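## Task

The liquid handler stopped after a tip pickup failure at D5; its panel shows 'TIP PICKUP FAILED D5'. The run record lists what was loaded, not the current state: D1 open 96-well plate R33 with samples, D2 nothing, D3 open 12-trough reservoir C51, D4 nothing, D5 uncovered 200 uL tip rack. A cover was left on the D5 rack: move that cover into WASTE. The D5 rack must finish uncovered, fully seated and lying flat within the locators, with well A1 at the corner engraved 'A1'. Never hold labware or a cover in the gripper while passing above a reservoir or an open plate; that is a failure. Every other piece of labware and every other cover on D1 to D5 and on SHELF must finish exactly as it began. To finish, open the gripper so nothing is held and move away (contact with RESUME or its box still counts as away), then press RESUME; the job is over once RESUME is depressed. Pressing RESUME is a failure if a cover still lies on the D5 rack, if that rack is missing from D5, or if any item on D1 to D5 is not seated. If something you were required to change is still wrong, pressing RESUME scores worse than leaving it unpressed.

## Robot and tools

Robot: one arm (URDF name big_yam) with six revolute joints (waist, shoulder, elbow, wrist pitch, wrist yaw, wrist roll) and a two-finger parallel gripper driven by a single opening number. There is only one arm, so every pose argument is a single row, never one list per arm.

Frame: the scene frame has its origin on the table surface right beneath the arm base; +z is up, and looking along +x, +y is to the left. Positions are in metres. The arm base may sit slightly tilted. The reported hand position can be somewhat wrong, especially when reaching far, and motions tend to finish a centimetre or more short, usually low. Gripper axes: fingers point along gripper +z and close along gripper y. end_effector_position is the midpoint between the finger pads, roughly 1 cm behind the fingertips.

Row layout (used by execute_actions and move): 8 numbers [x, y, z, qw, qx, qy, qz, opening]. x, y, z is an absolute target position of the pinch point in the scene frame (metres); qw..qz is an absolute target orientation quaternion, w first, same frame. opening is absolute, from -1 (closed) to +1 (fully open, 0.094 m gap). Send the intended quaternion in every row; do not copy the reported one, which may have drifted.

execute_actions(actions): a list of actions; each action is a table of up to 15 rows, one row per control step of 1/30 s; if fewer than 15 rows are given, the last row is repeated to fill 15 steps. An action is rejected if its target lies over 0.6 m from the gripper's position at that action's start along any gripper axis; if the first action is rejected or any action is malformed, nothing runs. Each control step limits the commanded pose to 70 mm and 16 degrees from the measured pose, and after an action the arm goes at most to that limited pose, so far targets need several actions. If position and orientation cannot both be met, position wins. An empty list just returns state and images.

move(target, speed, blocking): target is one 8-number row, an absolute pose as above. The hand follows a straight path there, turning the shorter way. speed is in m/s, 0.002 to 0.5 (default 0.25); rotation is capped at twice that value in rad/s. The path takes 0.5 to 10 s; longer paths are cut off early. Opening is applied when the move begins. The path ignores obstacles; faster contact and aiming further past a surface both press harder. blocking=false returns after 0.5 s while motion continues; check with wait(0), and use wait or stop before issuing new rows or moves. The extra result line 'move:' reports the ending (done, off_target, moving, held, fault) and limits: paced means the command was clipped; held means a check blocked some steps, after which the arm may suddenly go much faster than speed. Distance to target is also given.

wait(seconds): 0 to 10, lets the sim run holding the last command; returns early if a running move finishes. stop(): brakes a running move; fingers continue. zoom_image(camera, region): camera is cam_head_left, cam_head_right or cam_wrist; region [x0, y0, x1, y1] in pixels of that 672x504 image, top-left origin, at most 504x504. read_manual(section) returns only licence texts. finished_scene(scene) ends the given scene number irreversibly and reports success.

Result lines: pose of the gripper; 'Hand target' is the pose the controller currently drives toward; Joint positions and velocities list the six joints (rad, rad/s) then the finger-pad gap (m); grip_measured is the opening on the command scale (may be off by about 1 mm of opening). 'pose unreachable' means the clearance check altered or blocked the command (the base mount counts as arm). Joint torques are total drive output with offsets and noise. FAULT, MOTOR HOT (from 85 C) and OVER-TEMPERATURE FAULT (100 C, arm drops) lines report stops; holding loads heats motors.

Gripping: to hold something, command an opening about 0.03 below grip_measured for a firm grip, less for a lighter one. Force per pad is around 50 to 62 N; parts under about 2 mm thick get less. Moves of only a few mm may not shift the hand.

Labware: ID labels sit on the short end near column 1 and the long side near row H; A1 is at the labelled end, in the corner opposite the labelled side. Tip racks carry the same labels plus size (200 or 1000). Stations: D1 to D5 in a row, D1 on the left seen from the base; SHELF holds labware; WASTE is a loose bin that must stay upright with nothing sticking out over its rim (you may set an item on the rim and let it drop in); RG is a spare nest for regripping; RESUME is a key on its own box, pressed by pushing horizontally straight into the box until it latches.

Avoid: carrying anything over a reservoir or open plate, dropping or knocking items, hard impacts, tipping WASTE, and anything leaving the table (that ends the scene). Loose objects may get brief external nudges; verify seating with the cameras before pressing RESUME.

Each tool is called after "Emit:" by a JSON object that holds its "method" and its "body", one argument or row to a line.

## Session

Emit:
{"method": "execute_actions", "body": {
  "actions": []
}}

Scene clock: 0.00 s.
end_effector_position=(+0.1007, +0.2864, +0.3174) grip_measured=+1.000 end_effector_quat_wxyz=(-0.178, -0.063, +0.963, +0.190)
Joint positions: [ 1.354  1.676  0.847 -0.977  0.132  1.338  0.094]
Joint velocities: [-0.015 -0.005 -0.007  0.002  0.051 -0.007  0.   ]
Joint torques (N m, as the arm reports them, + toward a larger angle): no reading
Motor temperatures (°C, as the motors report them): [27 26 30 24 27 26]
Hand target: +0.106, +0.293, +0.324; -0.178, -0.059, +0.962, +0.198
camera_calibration (this result's frames):
cam_wrist: T_world_to_cam=[[0.0527634, -0.918567, -0.391728, 0.384635], [-0.535041, -0.357222, 0.765587, -0.0774947], [-0.843177, 0.169196, -0.510319, 0.325185], [0, 0, 0, 1]] pos_world=[0.212431, 0.27061, 0.37595]

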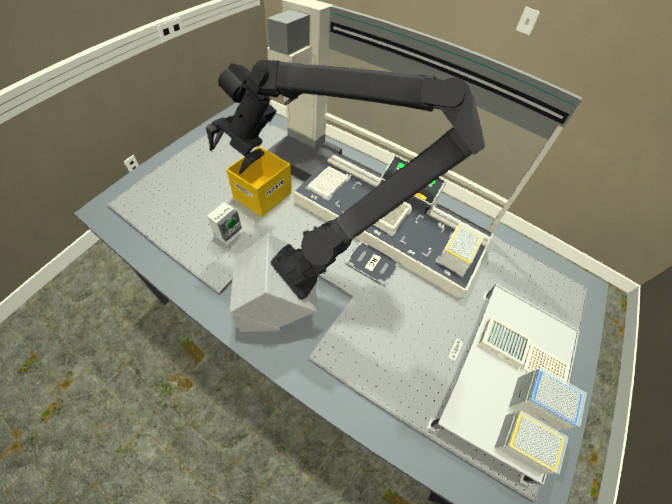

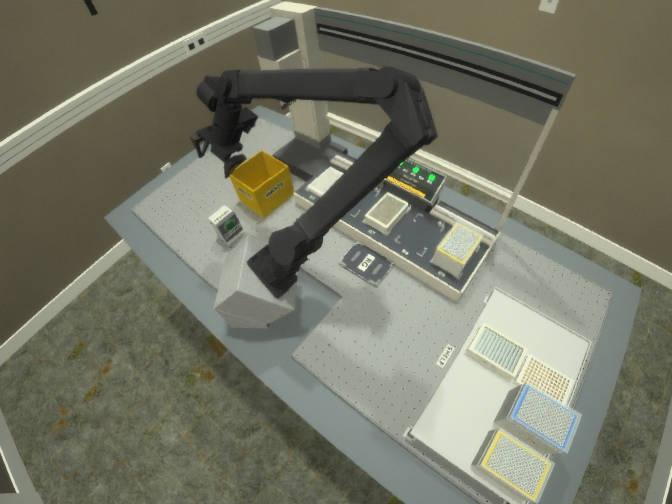

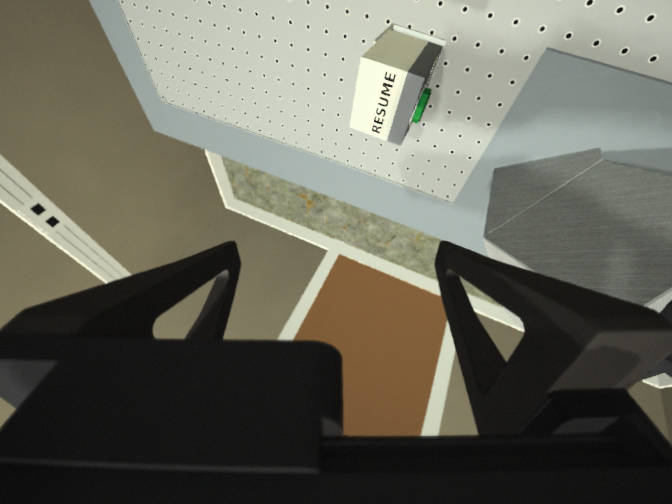

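Emit:
{"method": "zoom_image", "body": {
  "camera": "cam_head_right",
  "region": [350,150,520,310]
}}

Emit:
{"method": "zoom_image", "body": {
  "camera": "cam_head_left",
  "region": [380,200,520,310]
}}

Emit:
{"method": "move", "body": {
  "target": [0.36,-0.34,0.22,0,0,1,0,1],
  "speed": 0.3
}}

Region (350, 150, 520, 310) of cam_head_right's 672x504 image, scaled by 2.965, with more detail than that image has; it fills the top 474 rows of this view, and the rest is white.

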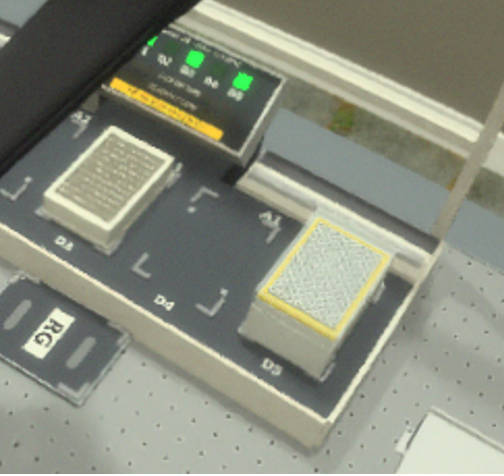

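Region (380, 200, 520, 310) of cam_head_left's 672x504 image, scaled by 3.600, with more detail than that image has; it fills the top 396 rows of this view, and the rest is white.

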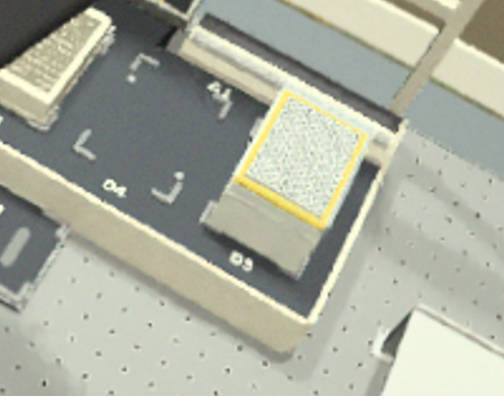

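action 0: the call puts the target (arm/x, arm/y, arm/z) 0.628 m from end_effector_position in the last result along the gripper's own y axis as it stood there; a target may be at most 0.6 m away along each of those axes, so nothing of the call was run and nothing moved. Command a nearer target, and go on from there in a later call.

Emit:
{"method": "move", "body": {
  "target": [0.3,-0.1,0.3,0,0,1,0,1],
  "speed": 0.3
}}

Emit:
{"method": "move", "body": {
  "target": [0.38,-0.345,0.2,0,0,1,0,1]
}}

Scene clock: 14.93 s.
end_effector_position=(+0.2881, -0.0920, +0.2943) grip_measured=+1.000 end_effector_quat_wxyz=(+0.002, -0.001, +1.000, +0.018)
Joint positions: [ 0.705  0.746  0.789 -1.68   0.751  0.787  0.094]
Joint velocities: [-0.005 -0.015 -0.012 -0.007  0.007  0.022  0.   ]
Joint torques (N m, as the arm reports them, + toward a larger angle): [ 0.62  2.82  9.28 -0.13  0.18 -0.14]
Motor temperatures (°C, as the motors report them): [28 26 32 24 27 26]
Hand target: +0.298, -0.096, +0.303; +0.006, +0.001, +1.000, +0.021
Off the commanded pose: 0.015 m, 2 deg.
joint sent to its limit — the command would take joint 4 (wrist pitch) past its lower limit, so that joint was sent only as far as its limit.
move: off_target
camera_calibration (this result's frames):
cam_wrist: T_world_to_cam=[[0.0020599, -0.999201, -0.0399173, -0.0781925], [-0.811393, -0.0250017, 0.583965, 0.0688823], [-0.584497, 0.0311858, -0.810797, 0.536649], [0, 0, 0, 1]] pos_world=[0.369722, -0.0931437, 0.391767]

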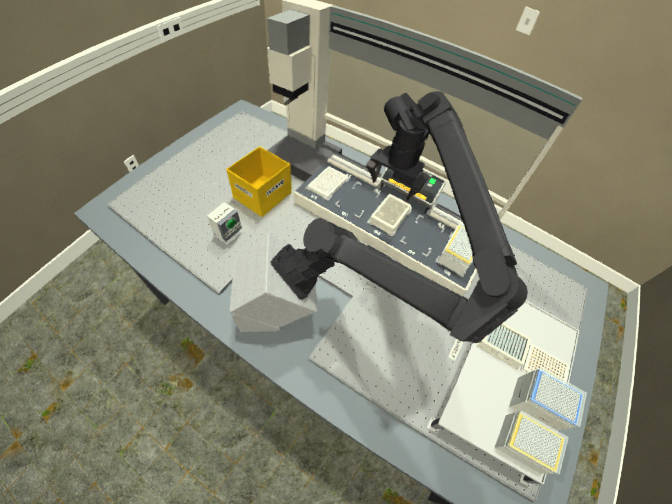

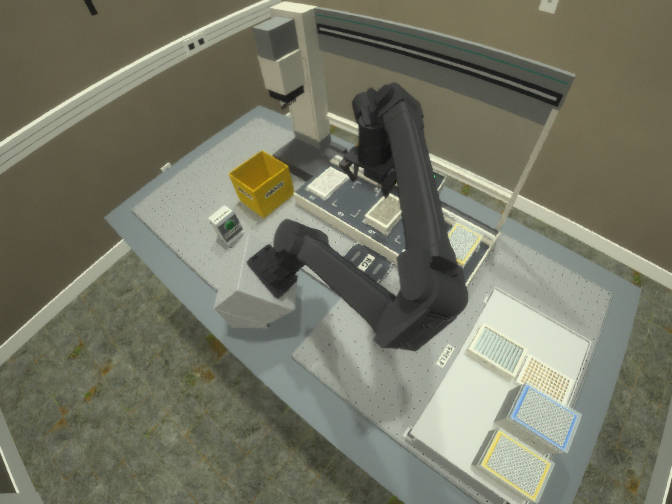

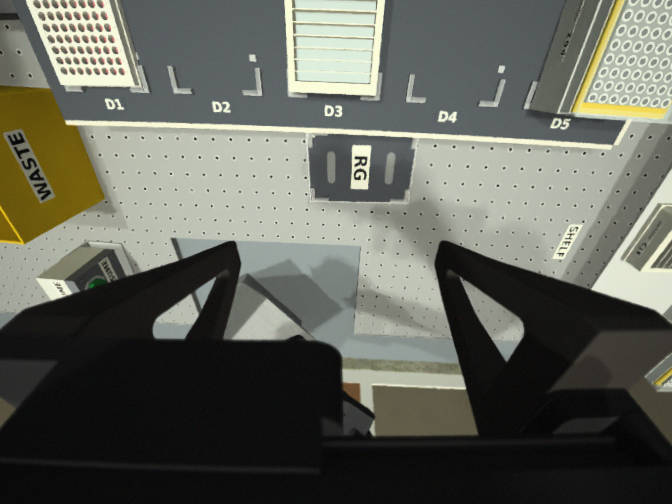

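Scene clock: 16.70 s.
end_effector_position=(+0.3636, -0.3299, +0.1879) grip_measured=+1.000 end_effector_quat_wxyz=(-0.010, +0.005, +1.000, +0.021)
Joint positions: [-0.63   0.831  1.019 -1.052  0.218 -0.635  0.094]
Joint velocities: [-0.005 -0.005  0.002  0.002  0.081  0.007  0.   ]
Joint torques (N m, as the arm reports them, + toward a larger angle): [  0.56 -11.05  11.08   0.24  -0.17  -0.16]
Motor temperatures (°C, as the motors report them): [28 26 32 24 27 26]
Hand target: +0.378, -0.346, +0.197; +0.004, +0.004, +1.000, +0.009
Off the commanded pose: 0.025 m, 3 deg.
move: off_target
camera_calibration (this result's frames):
cam_wrist: T_world_to_cam=[[-0.0110891, -0.998921, -0.0451088, -0.314438], [-0.797357, -0.0183888, 0.603228, 0.179743], [-0.603406, 0.042657, -0.796292, 0.509846], [0, 0, 0, 1]] pos_world=[0.447476, -0.332542, 0.283377]

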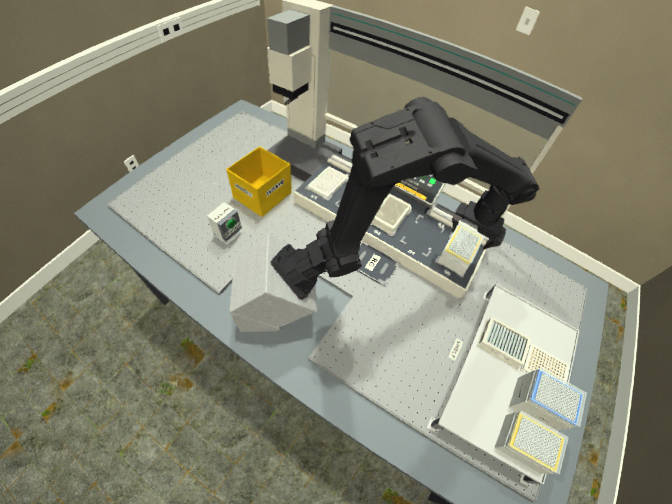

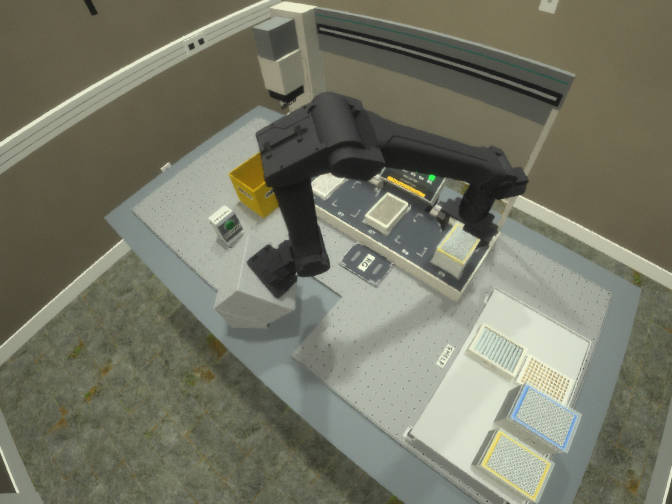

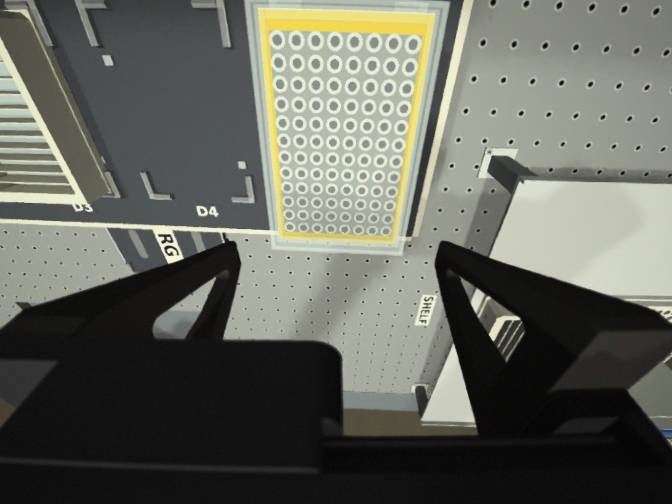

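Emit:
{"method": "move", "body": {
  "target": [0.405,-0.333,0.15,0,0.022,1,0,1],
  "speed": 0.08
}}

Scene clock: 24.10 s.
end_effector_position=(+0.3919, -0.3287, +0.1499) grip_measured=+1.000 end_effector_quat_wxyz=(-0.007, +0.016, +1.000, +0.003)
Joint positions: [-0.584  0.936  1.019 -0.93   0.274 -0.585  0.094]
Joint velocities: [ 0.005 -0.005 -0.002  0.017 -0.022  0.007  0.   ]
Joint torques (N m, as the arm reports them, + toward a larger angle): [  2.25 -11.8    8.95   0.45   0.15   0.13]
Motor temperatures (°C, as the motors report them): [28 26 33 24 27 26]
Hand target: +0.404, -0.333, +0.150; +0.000, +0.022, +1.000, +0.000
Off the commanded pose: 0.014 m, 1 deg.
move: off_target
camera_calibration (this result's frames):
cam_wrist: T_world_to_cam=[[-0.0315762, -0.999459, -0.00917476, -0.31218], [-0.800278, 0.019782, 0.599303, 0.239584], [-0.598798, 0.0262661, -0.800469, 0.490012], [0, 0, 0, 1]] pos_world=[0.475294, -0.329621, 0.245791]

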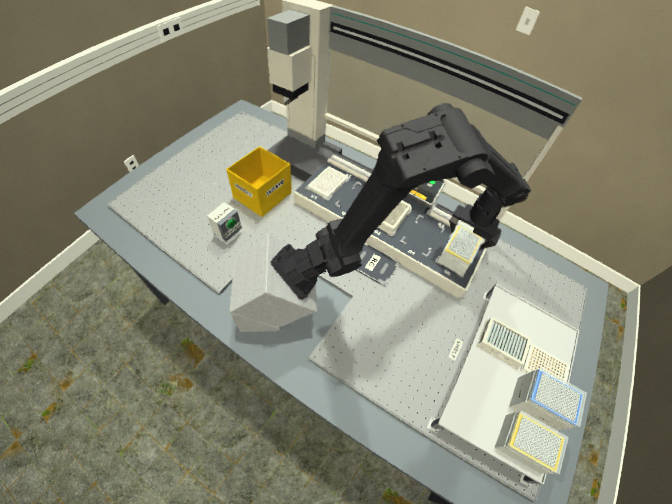

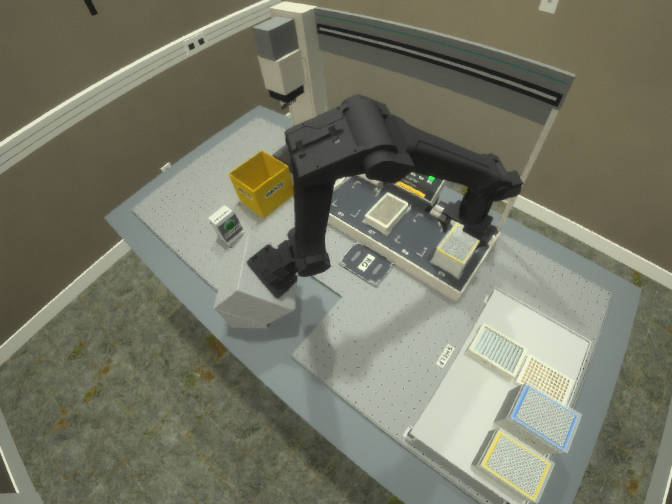

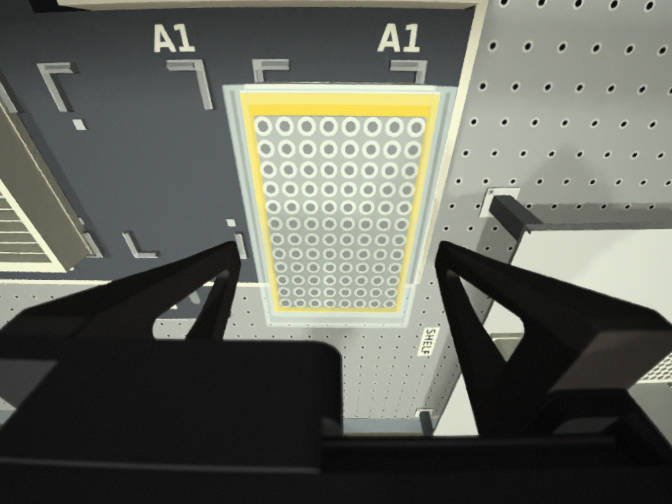

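Centred. Descend.

Emit:
{"method": "move", "body": {
  "target": [0.40,-0.329,0.118,0,0.027,1,0,1],
  "speed": 0.04
}}

Scene clock: 27.40 s.
end_effector_position=(+0.4059, -0.3335, +0.1412) grip_measured=+1.000 end_effector_quat_wxyz=(+0.018, +0.024, +1.000, -0.005)
Joint positions: [-0.586  0.955  1.015 -0.854  0.258 -0.584  0.094]
Joint velocities: [-0.005 -0.005 -0.022  0.012 -0.007  0.007  0.   ]
Joint torques (N m, as the arm reports them, + toward a larger angle): [  0.71 -10.49   5.8    1.11   0.     0.01]
Motor temperatures (°C, as the motors report them): [28 26 33 24 27 26]
Hand target: +0.398, -0.329, +0.119; +0.000, +0.027, +1.000, +0.000
Off the commanded pose: 0.024 m, 2 deg.
move: off_target
camera_calibration (this result's frames):
cam_wrist: T_world_to_cam=[[-0.0481673, -0.998817, 0.00661964, -0.311924], [-0.828031, 0.0436359, 0.558982, 0.281048], [-0.55861, 0.0214434, -0.829153, 0.477696], [0, 0, 0, 1]] pos_world=[0.484538, -0.334063, 0.241047]

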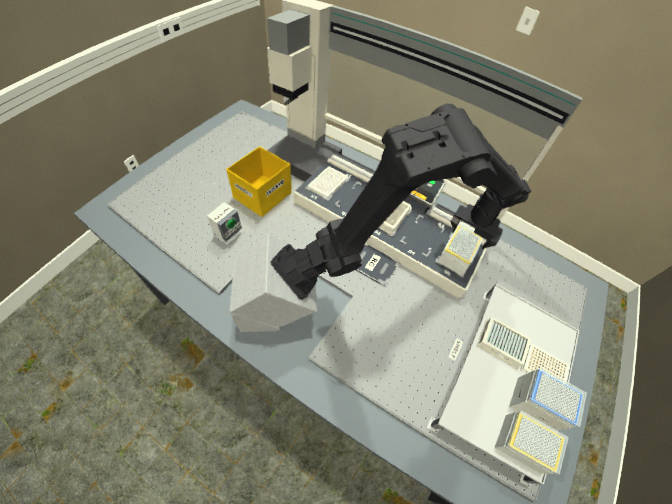

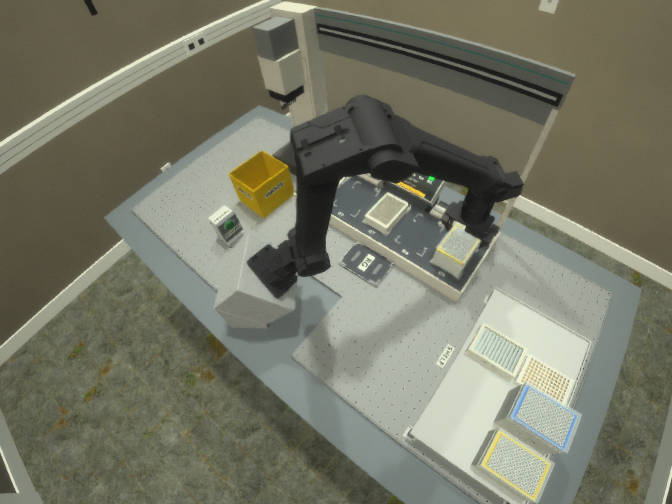

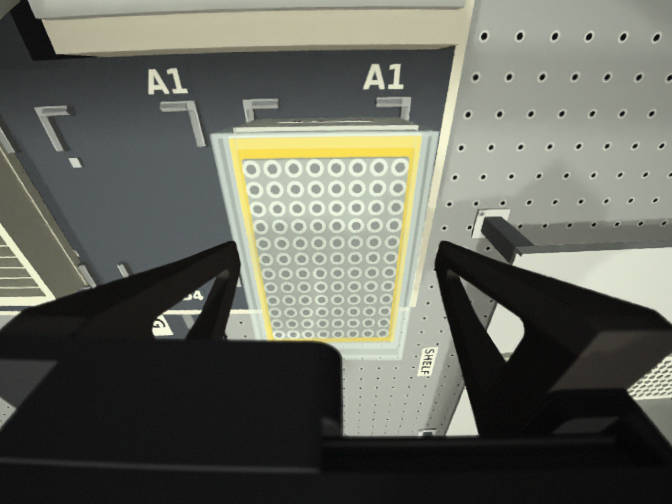

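Emit:
{"method": "execute_actions", "body": {
  "actions": [
    [[0.395,-0.325,0.119,0,0.022,1,0,1]],
    [[0.388,-0.321,0.117,0,0.022,1,0,1]]
  ]
}}

Scene clock: 31.93 s.
end_effector_position=(+0.4043, -0.3305, +0.1402) grip_measured=+1.000 end_effector_quat_wxyz=(+0.028, +0.027, +0.999, -0.008)
Joint positions: [-0.586  0.939  0.99  -0.824  0.251 -0.584  0.094]
Joint velocities: [-0.005 -0.005 -0.012  0.002  0.007 -0.066  0.   ]
Joint torques (N m, as the arm reports them, + toward a larger angle): [  0.65 -11.34   4.51   0.51   0.36  -0.08]
Motor temperatures (°C, as the motors report them): [28 26 32 24 27 26]
Hand target: +0.387, -0.320, +0.119; -0.000, +0.022, +1.000, +0.000
Off the commanded pose: 0.030 m, 3 deg.
camera_calibration (this result's frames):
cam_wrist: T_world_to_cam=[[-0.0536022, -0.998496, 0.0115127, -0.307356], [-0.839187, 0.0512926, 0.541419, 0.28956], [-0.541195, 0.01936, -0.840674, 0.469848], [0, 0, 0, 1]] pos_world=[0.4808, -0.330843, 0.241754]

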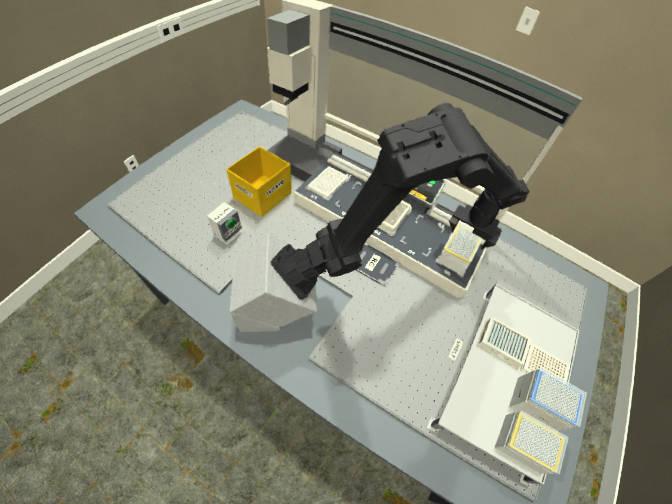

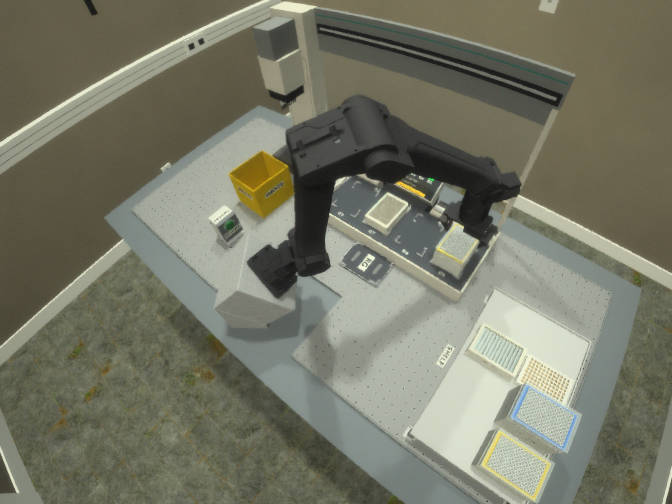

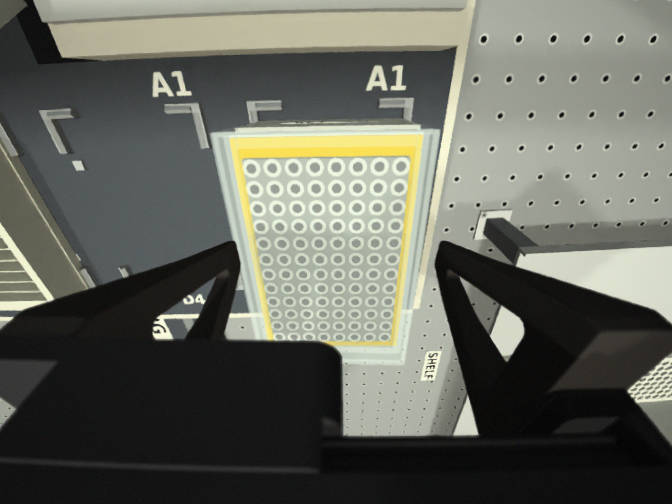

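Emit:
{"method": "execute_actions", "body": {
  "actions": [
    [[0.40,-0.325,0.14,0,0.02,1,0,1]],
    [[0.40,-0.322,0.165,0,0.02,1,0,1]],
    [[0.39,-0.318,0.165,0,0.02,1,0,1]],
    [[0.385,-0.318,0.145,0,0.02,1,0,1]],
    [[0.385,-0.318,0.132,0,0.02,1,0,1]]
  ]
}}

Scene clock: 37.67 s.
end_effector_position=(+0.3900, -0.3219, +0.1466) grip_measured=+1.000 end_effector_quat_wxyz=(+0.013, +0.027, +1.000, -0.006)
Joint positions: [-0.576  0.907  0.966 -0.862  0.271 -0.569  0.094]
Joint velocities: [-0.005 -0.015 -0.007 -0.032 -0.051  0.037  0.   ]
Joint torques (N m, as the arm reports them, + toward a larger angle): [  0.83 -10.77   6.15   0.55  -0.13  -0.18]
Motor temperatures (°C, as the motors report them): [27 26 32 24 27 26]
Hand target: +0.384, -0.318, +0.133; +0.000, +0.021, +1.000, -0.000
Off the commanded pose: 0.016 m, 2 deg.
camera_calibration (this result's frames):
cam_wrist: T_world_to_cam=[[-0.0539413, -0.998512, 0.0079759, -0.298942], [-0.822966, 0.0489789, 0.565975, 0.263018], [-0.565524, 0.0239655, -0.824384, 0.475886], [0, 0, 0, 1]] pos_world=[0.469454, -0.322785, 0.245836]

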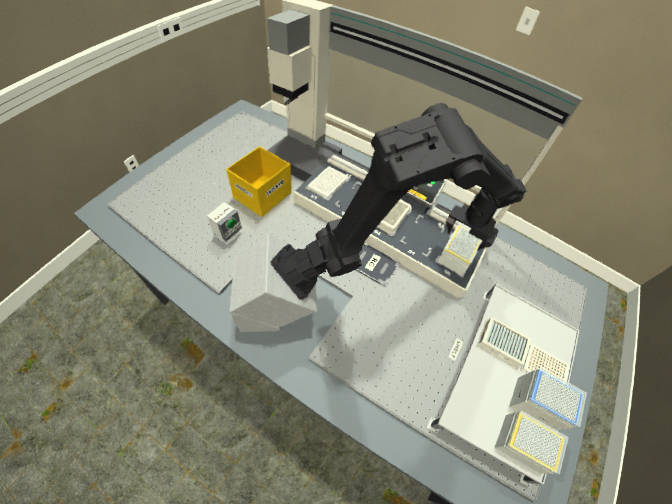

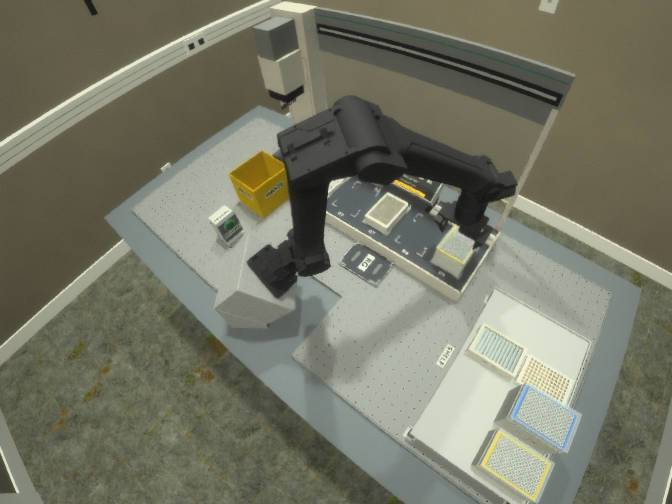

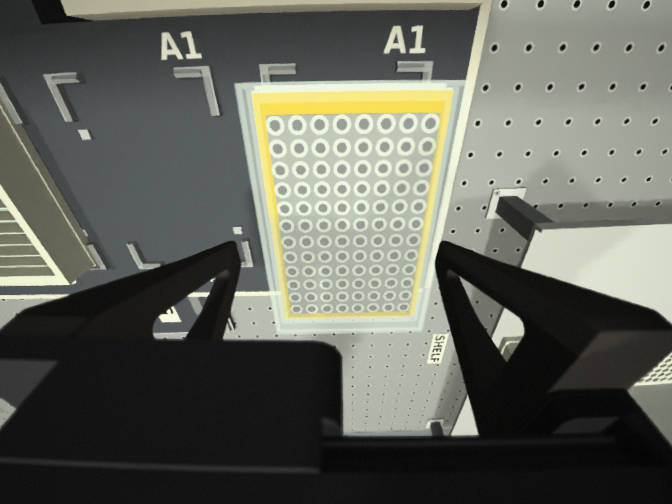

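Need actual y ≈ -0.328.

Emit:
{"method": "execute_actions", "body": {
  "actions": [
    [[0.385,-0.325,0.132,0,0.015,1,0,1]],
    [[0.385,-0.325,0.130,0,0.015,1,0,1]]
  ]
}}

Scene clock: 41.73 s.
end_effector_position=(+0.3866, -0.3251, +0.1419) grip_measured=+1.000 end_effector_quat_wxyz=(+0.009, +0.020, +1.000, -0.004)
Joint positions: [-0.597  0.915  0.966 -0.859  0.257 -0.596  0.094]
Joint velocities: [-0.005 -0.005  0.022 -0.022  0.037  0.007  0.   ]
Joint torques (N m, as the arm reports them, + toward a larger angle): [  0.79 -10.69   6.92   0.58  -0.15  -0.15]
Motor temperatures (°C, as the motors report them): [27 27 32 24 27 26]
Hand target: +0.384, -0.325, +0.130; +0.000, +0.015, +1.000, +0.000
Off the commanded pose: 0.012 m, 1 deg.
camera_calibration (this result's frames):
cam_wrist: T_world_to_cam=[[-0.0401197, -0.999189, 0.00345948, -0.307256], [-0.819256, 0.0348767, 0.572366, 0.256141], [-0.572023, 0.020129, -0.819991, 0.470783], [0, 0, 0, 1]] pos_world=[0.466816, -0.325417, 0.240494]

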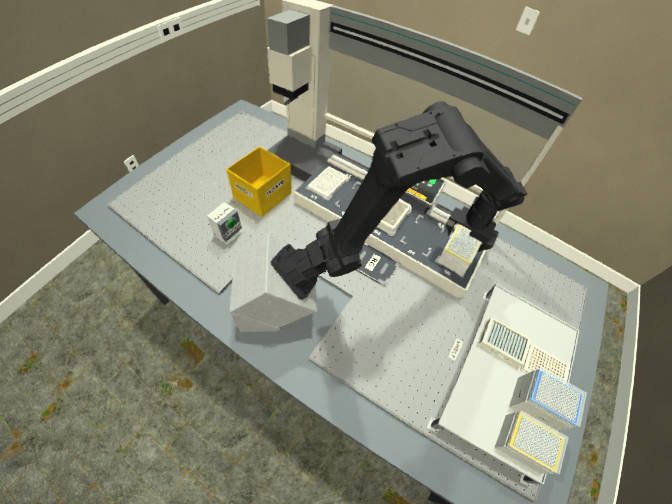

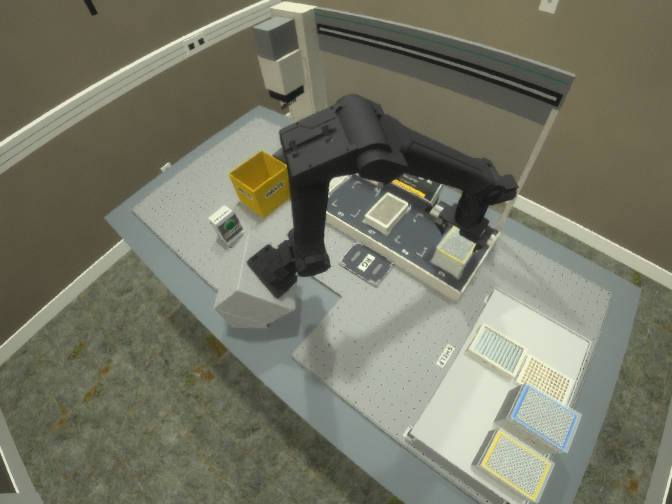

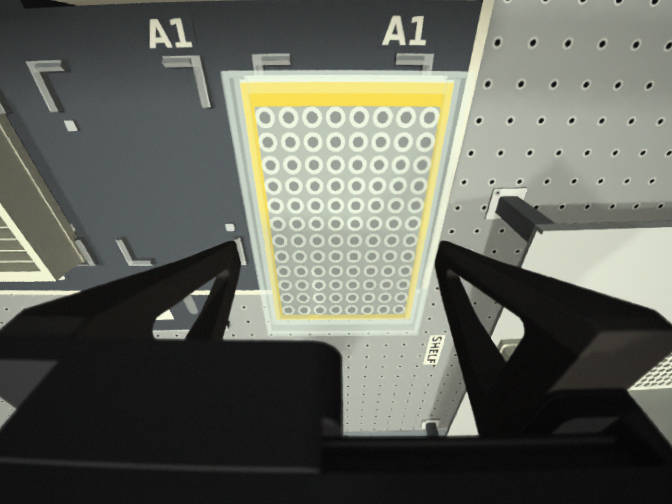

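Emit:
{"method": "execute_actions", "body": {
  "actions": [
    [[0.385,-0.326,0.122,0,0.015,1,0,1]],
    [[0.385,-0.326,0.113,0,0.015,1,0,1]],
    [[0.385,-0.326,0.106,0,0.015,1,0,1]]
  ]
}}

Scene clock: 45.83 s.
end_effector_position=(+0.3913, -0.3298, +0.1209) grip_measured=+1.000 end_effector_quat_wxyz=(+0.013, +0.021, +1.000, -0.006)
Joint positions: [-0.619  0.961  0.96  -0.793  0.242 -0.612  0.094]
Joint velocities: [-0.005  0.005 -0.012 -0.007 -0.095  0.007  0.   ]
Joint torques (N m, as the arm reports them, + toward a larger angle): [  0.71 -11.49   5.94   0.58  -0.15  -0.18]
Motor temperatures (°C, as the motors report them): [27 27 32 24 27 26]
Hand target: +0.384, -0.326, +0.107; +0.000, +0.015, +1.000, -0.000
Off the commanded pose: 0.017 m, 2 deg.
camera_calibration (this result's frames):
cam_wrist: T_world_to_cam=[[-0.0424216, -0.99906, 0.00888675, -0.311405], [-0.823695, 0.0400065, 0.56562, 0.276398], [-0.565444, 0.0166745, -0.824618, 0.453259], [0, 0, 0, 1]] pos_world=[0.47075, -0.329728, 0.220197]

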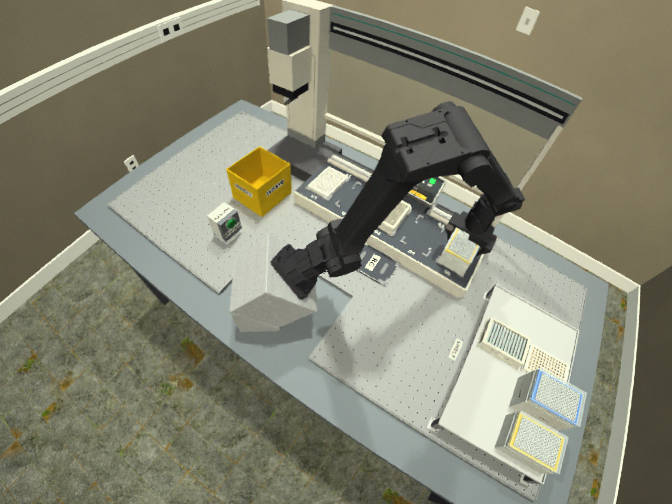

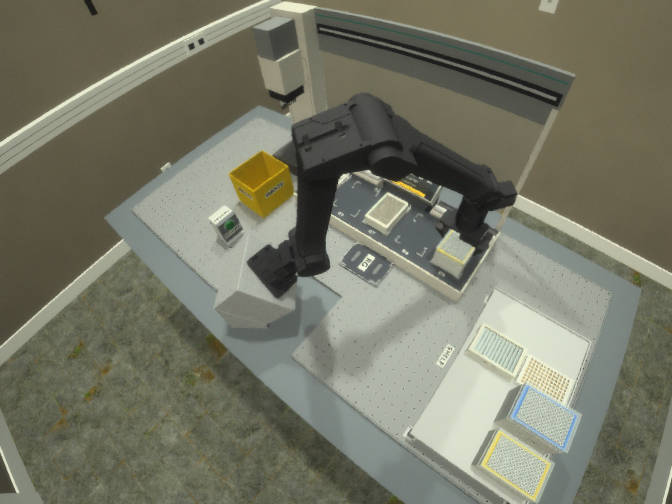

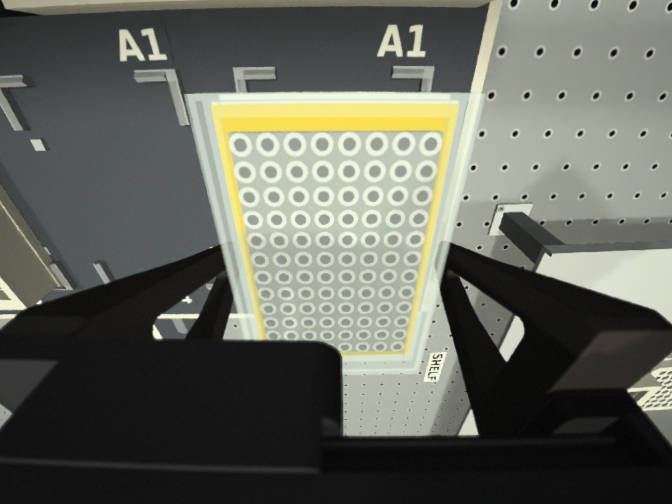

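Emit:
{"method": "execute_actions", "body": {
  "actions": [
    [[0.385,-0.325,0.106,0,0.015,1,0,0.76]],
    [[0.392,-0.328,0.121,0,0.02,1,0,0.76]],
    [[0.40,-0.332,0.135,0,0.02,1,0,0.76]],
    [[0.404,-0.334,0.15,0,0.02,1,0,0.76]],
    [[0.405,-0.335,0.17,0,0.02,1,0,0.76]],
    [[0.405,-0.335,0.19,0,0.02,1,0,0.76]]
  ]
}}

Scene clock: 54.50 s.
end_effector_position=(+0.3904, -0.3226, +0.1726) grip_measured=+0.836 end_effector_quat_wxyz=(-0.019, +0.010, +1.000, +0.011)
Joint positions: [-0.546  0.909  1.049 -1.024  0.298 -0.559  0.086]
Joint velocities: [-0.005  0.005 -0.002 -0.002 -0.037  0.022  0.   ]
Joint torques (N m, as the arm reports them, + toward a larger angle): [  2.4  -13.74  10.64  -0.34   0.13   0.14]
Motor temperatures (°C, as the motors report them): [27 27 32 24 27 26]
Hand target: +0.405, -0.335, +0.190; +0.000, +0.020, +1.000, +0.000
Off the commanded pose: 0.026 m, 3 deg.
camera_calibration (this result's frames):
cam_wrist: T_world_to_cam=[[-0.0202349, -0.999501, -0.024237, -0.307809], [-0.786435, 0.000943435, 0.617672, 0.210016], [-0.617341, 0.0315594, -0.786062, 0.513619], [0, 0, 0, 1]] pos_world=[0.476014, -0.324064, 0.266556]

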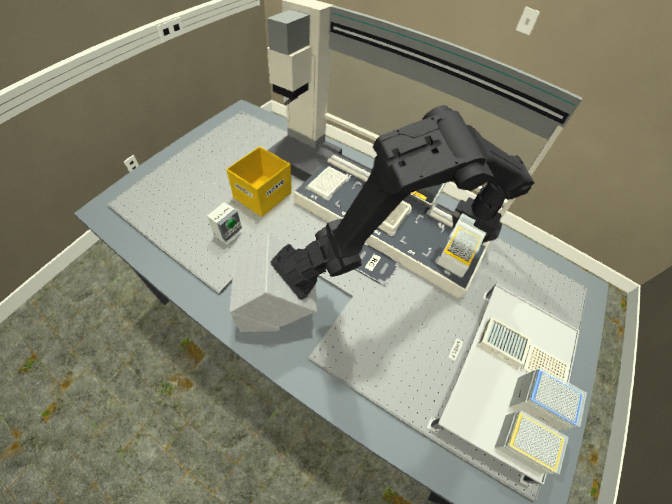

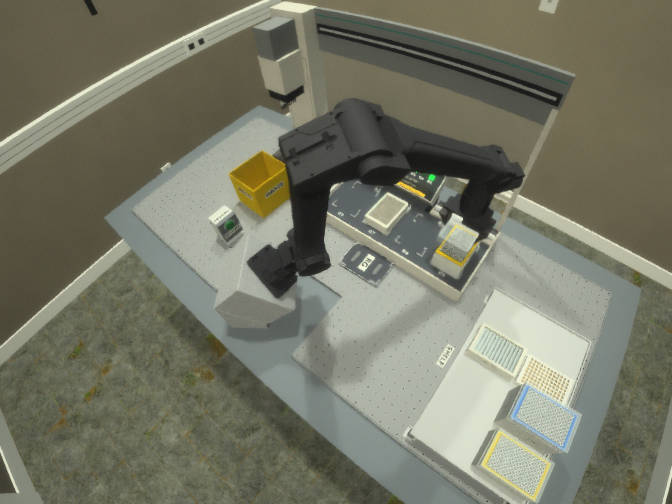

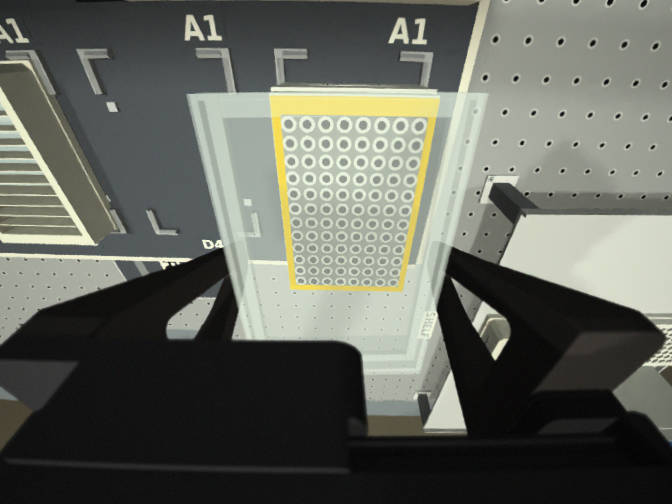

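Emit:
{"method": "move", "body": {
  "target": [0.235,-0.32,0.16,0,0,1,0,0.76],
  "speed": 0.15
}}

Emit:
{"method": "move", "body": {
  "target": [0.225,-0.22,0.11,0,0,1,0,0.76],
  "speed": 0.12
}}

Scene clock: 60.53 s.
end_effector_position=(+0.2367, -0.3203, +0.1638) grip_measured=+0.836 end_effector_quat_wxyz=(+0.002, +0.009, +1.000, +0.004)
Joint positions: [-1.044  0.594  0.707 -0.911 -0.057 -0.938  0.086]
Joint velocities: [ 0.005 -0.015 -0.002 -0.012  0.066 -0.037  0.   ]
Joint torques (N m, as the arm reports them, + toward a larger angle): [-0.44 -8.85  6.62  0.48 -0.16 -0.14]
Motor temperatures (°C, as the motors report them): [27 27 32 24 27 26]
Hand target: +0.235, -0.319, +0.163; +0.003, +0.003, +1.000, +0.001
Off the commanded pose: 0.004 m, 1 deg.
move: done
camera_calibration (this result's frames):
cam_wrist: T_world_to_cam=[[-0.0174488, -0.999776, -0.0120164, -0.311588], [-0.810937, 0.00712079, 0.585091, 0.107709], [-0.584874, 0.0199536, -0.810879, 0.404391], [0, 0, 0, 1]] pos_world=[0.318426, -0.320354, 0.261148]

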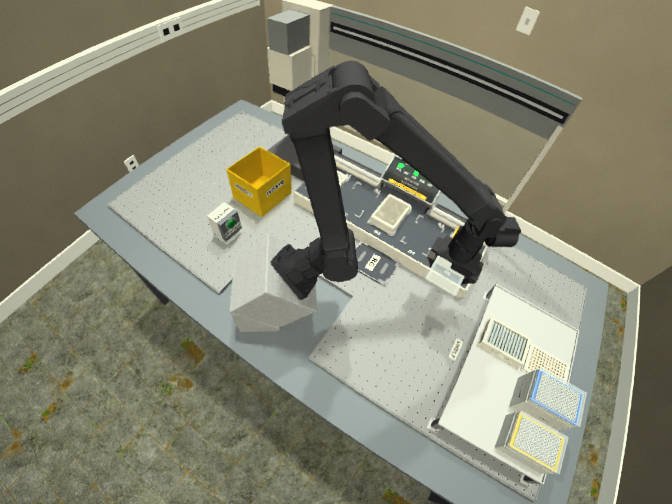

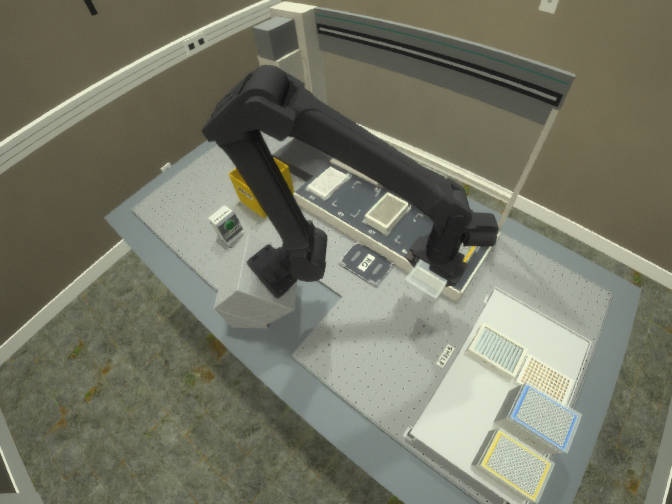

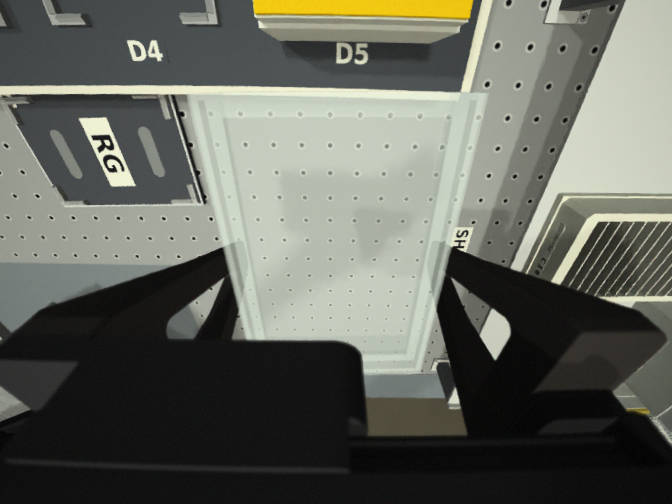

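Scene clock: 61.97 s.
end_effector_position=(+0.2236, -0.2200, +0.1105) grip_measured=+0.836 end_effector_quat_wxyz=(-0.008, -0.009, +1.000, +0.004)
Joint positions: [-0.708  0.527  0.437 -0.737  0.191 -0.727  0.086]
Joint velocities: [-0.005 -0.005 -0.007  0.007 -0.081  0.007  0.001]
Joint torques (N m, as the arm reports them, + toward a larger angle): [ 0.78 -5.76  5.54  0.48  0.13  0.09]
Motor temperatures (°C, as the motors report them): [27 27 32 24 27 26]
Hand target: +0.225, -0.219, +0.111; -0.002, -0.002, +1.000, -0.000
Off the commanded pose: 0.001 m, 1 deg.
move: done
camera_calibration (this result's frames):
cam_wrist: T_world_to_cam=[[0.0168621, -0.999801, -0.0106507, -0.220026], [-0.799415, -0.019879, 0.600451, 0.117336], [-0.600543, -0.00161049, -0.799591, 0.349015], [0, 0, 0, 1]] pos_world=[0.307109, -0.217088, 0.206272]

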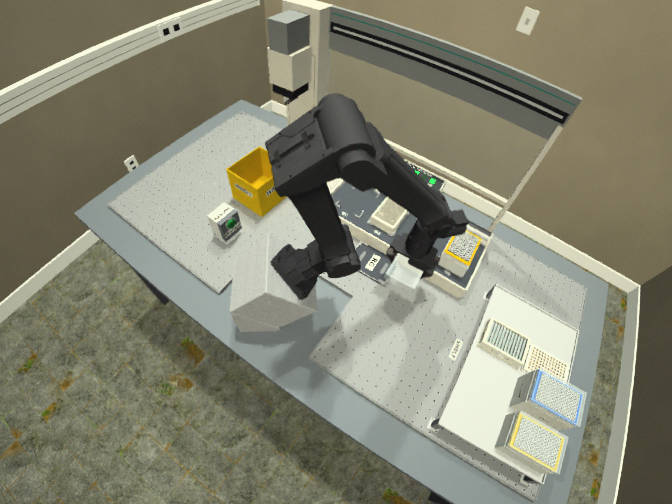

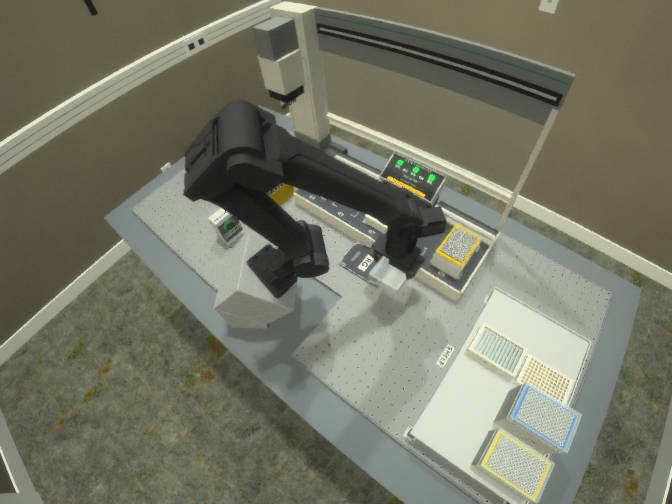

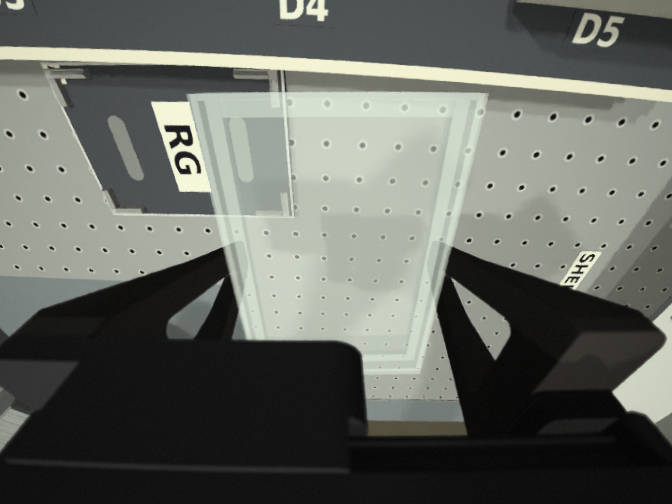

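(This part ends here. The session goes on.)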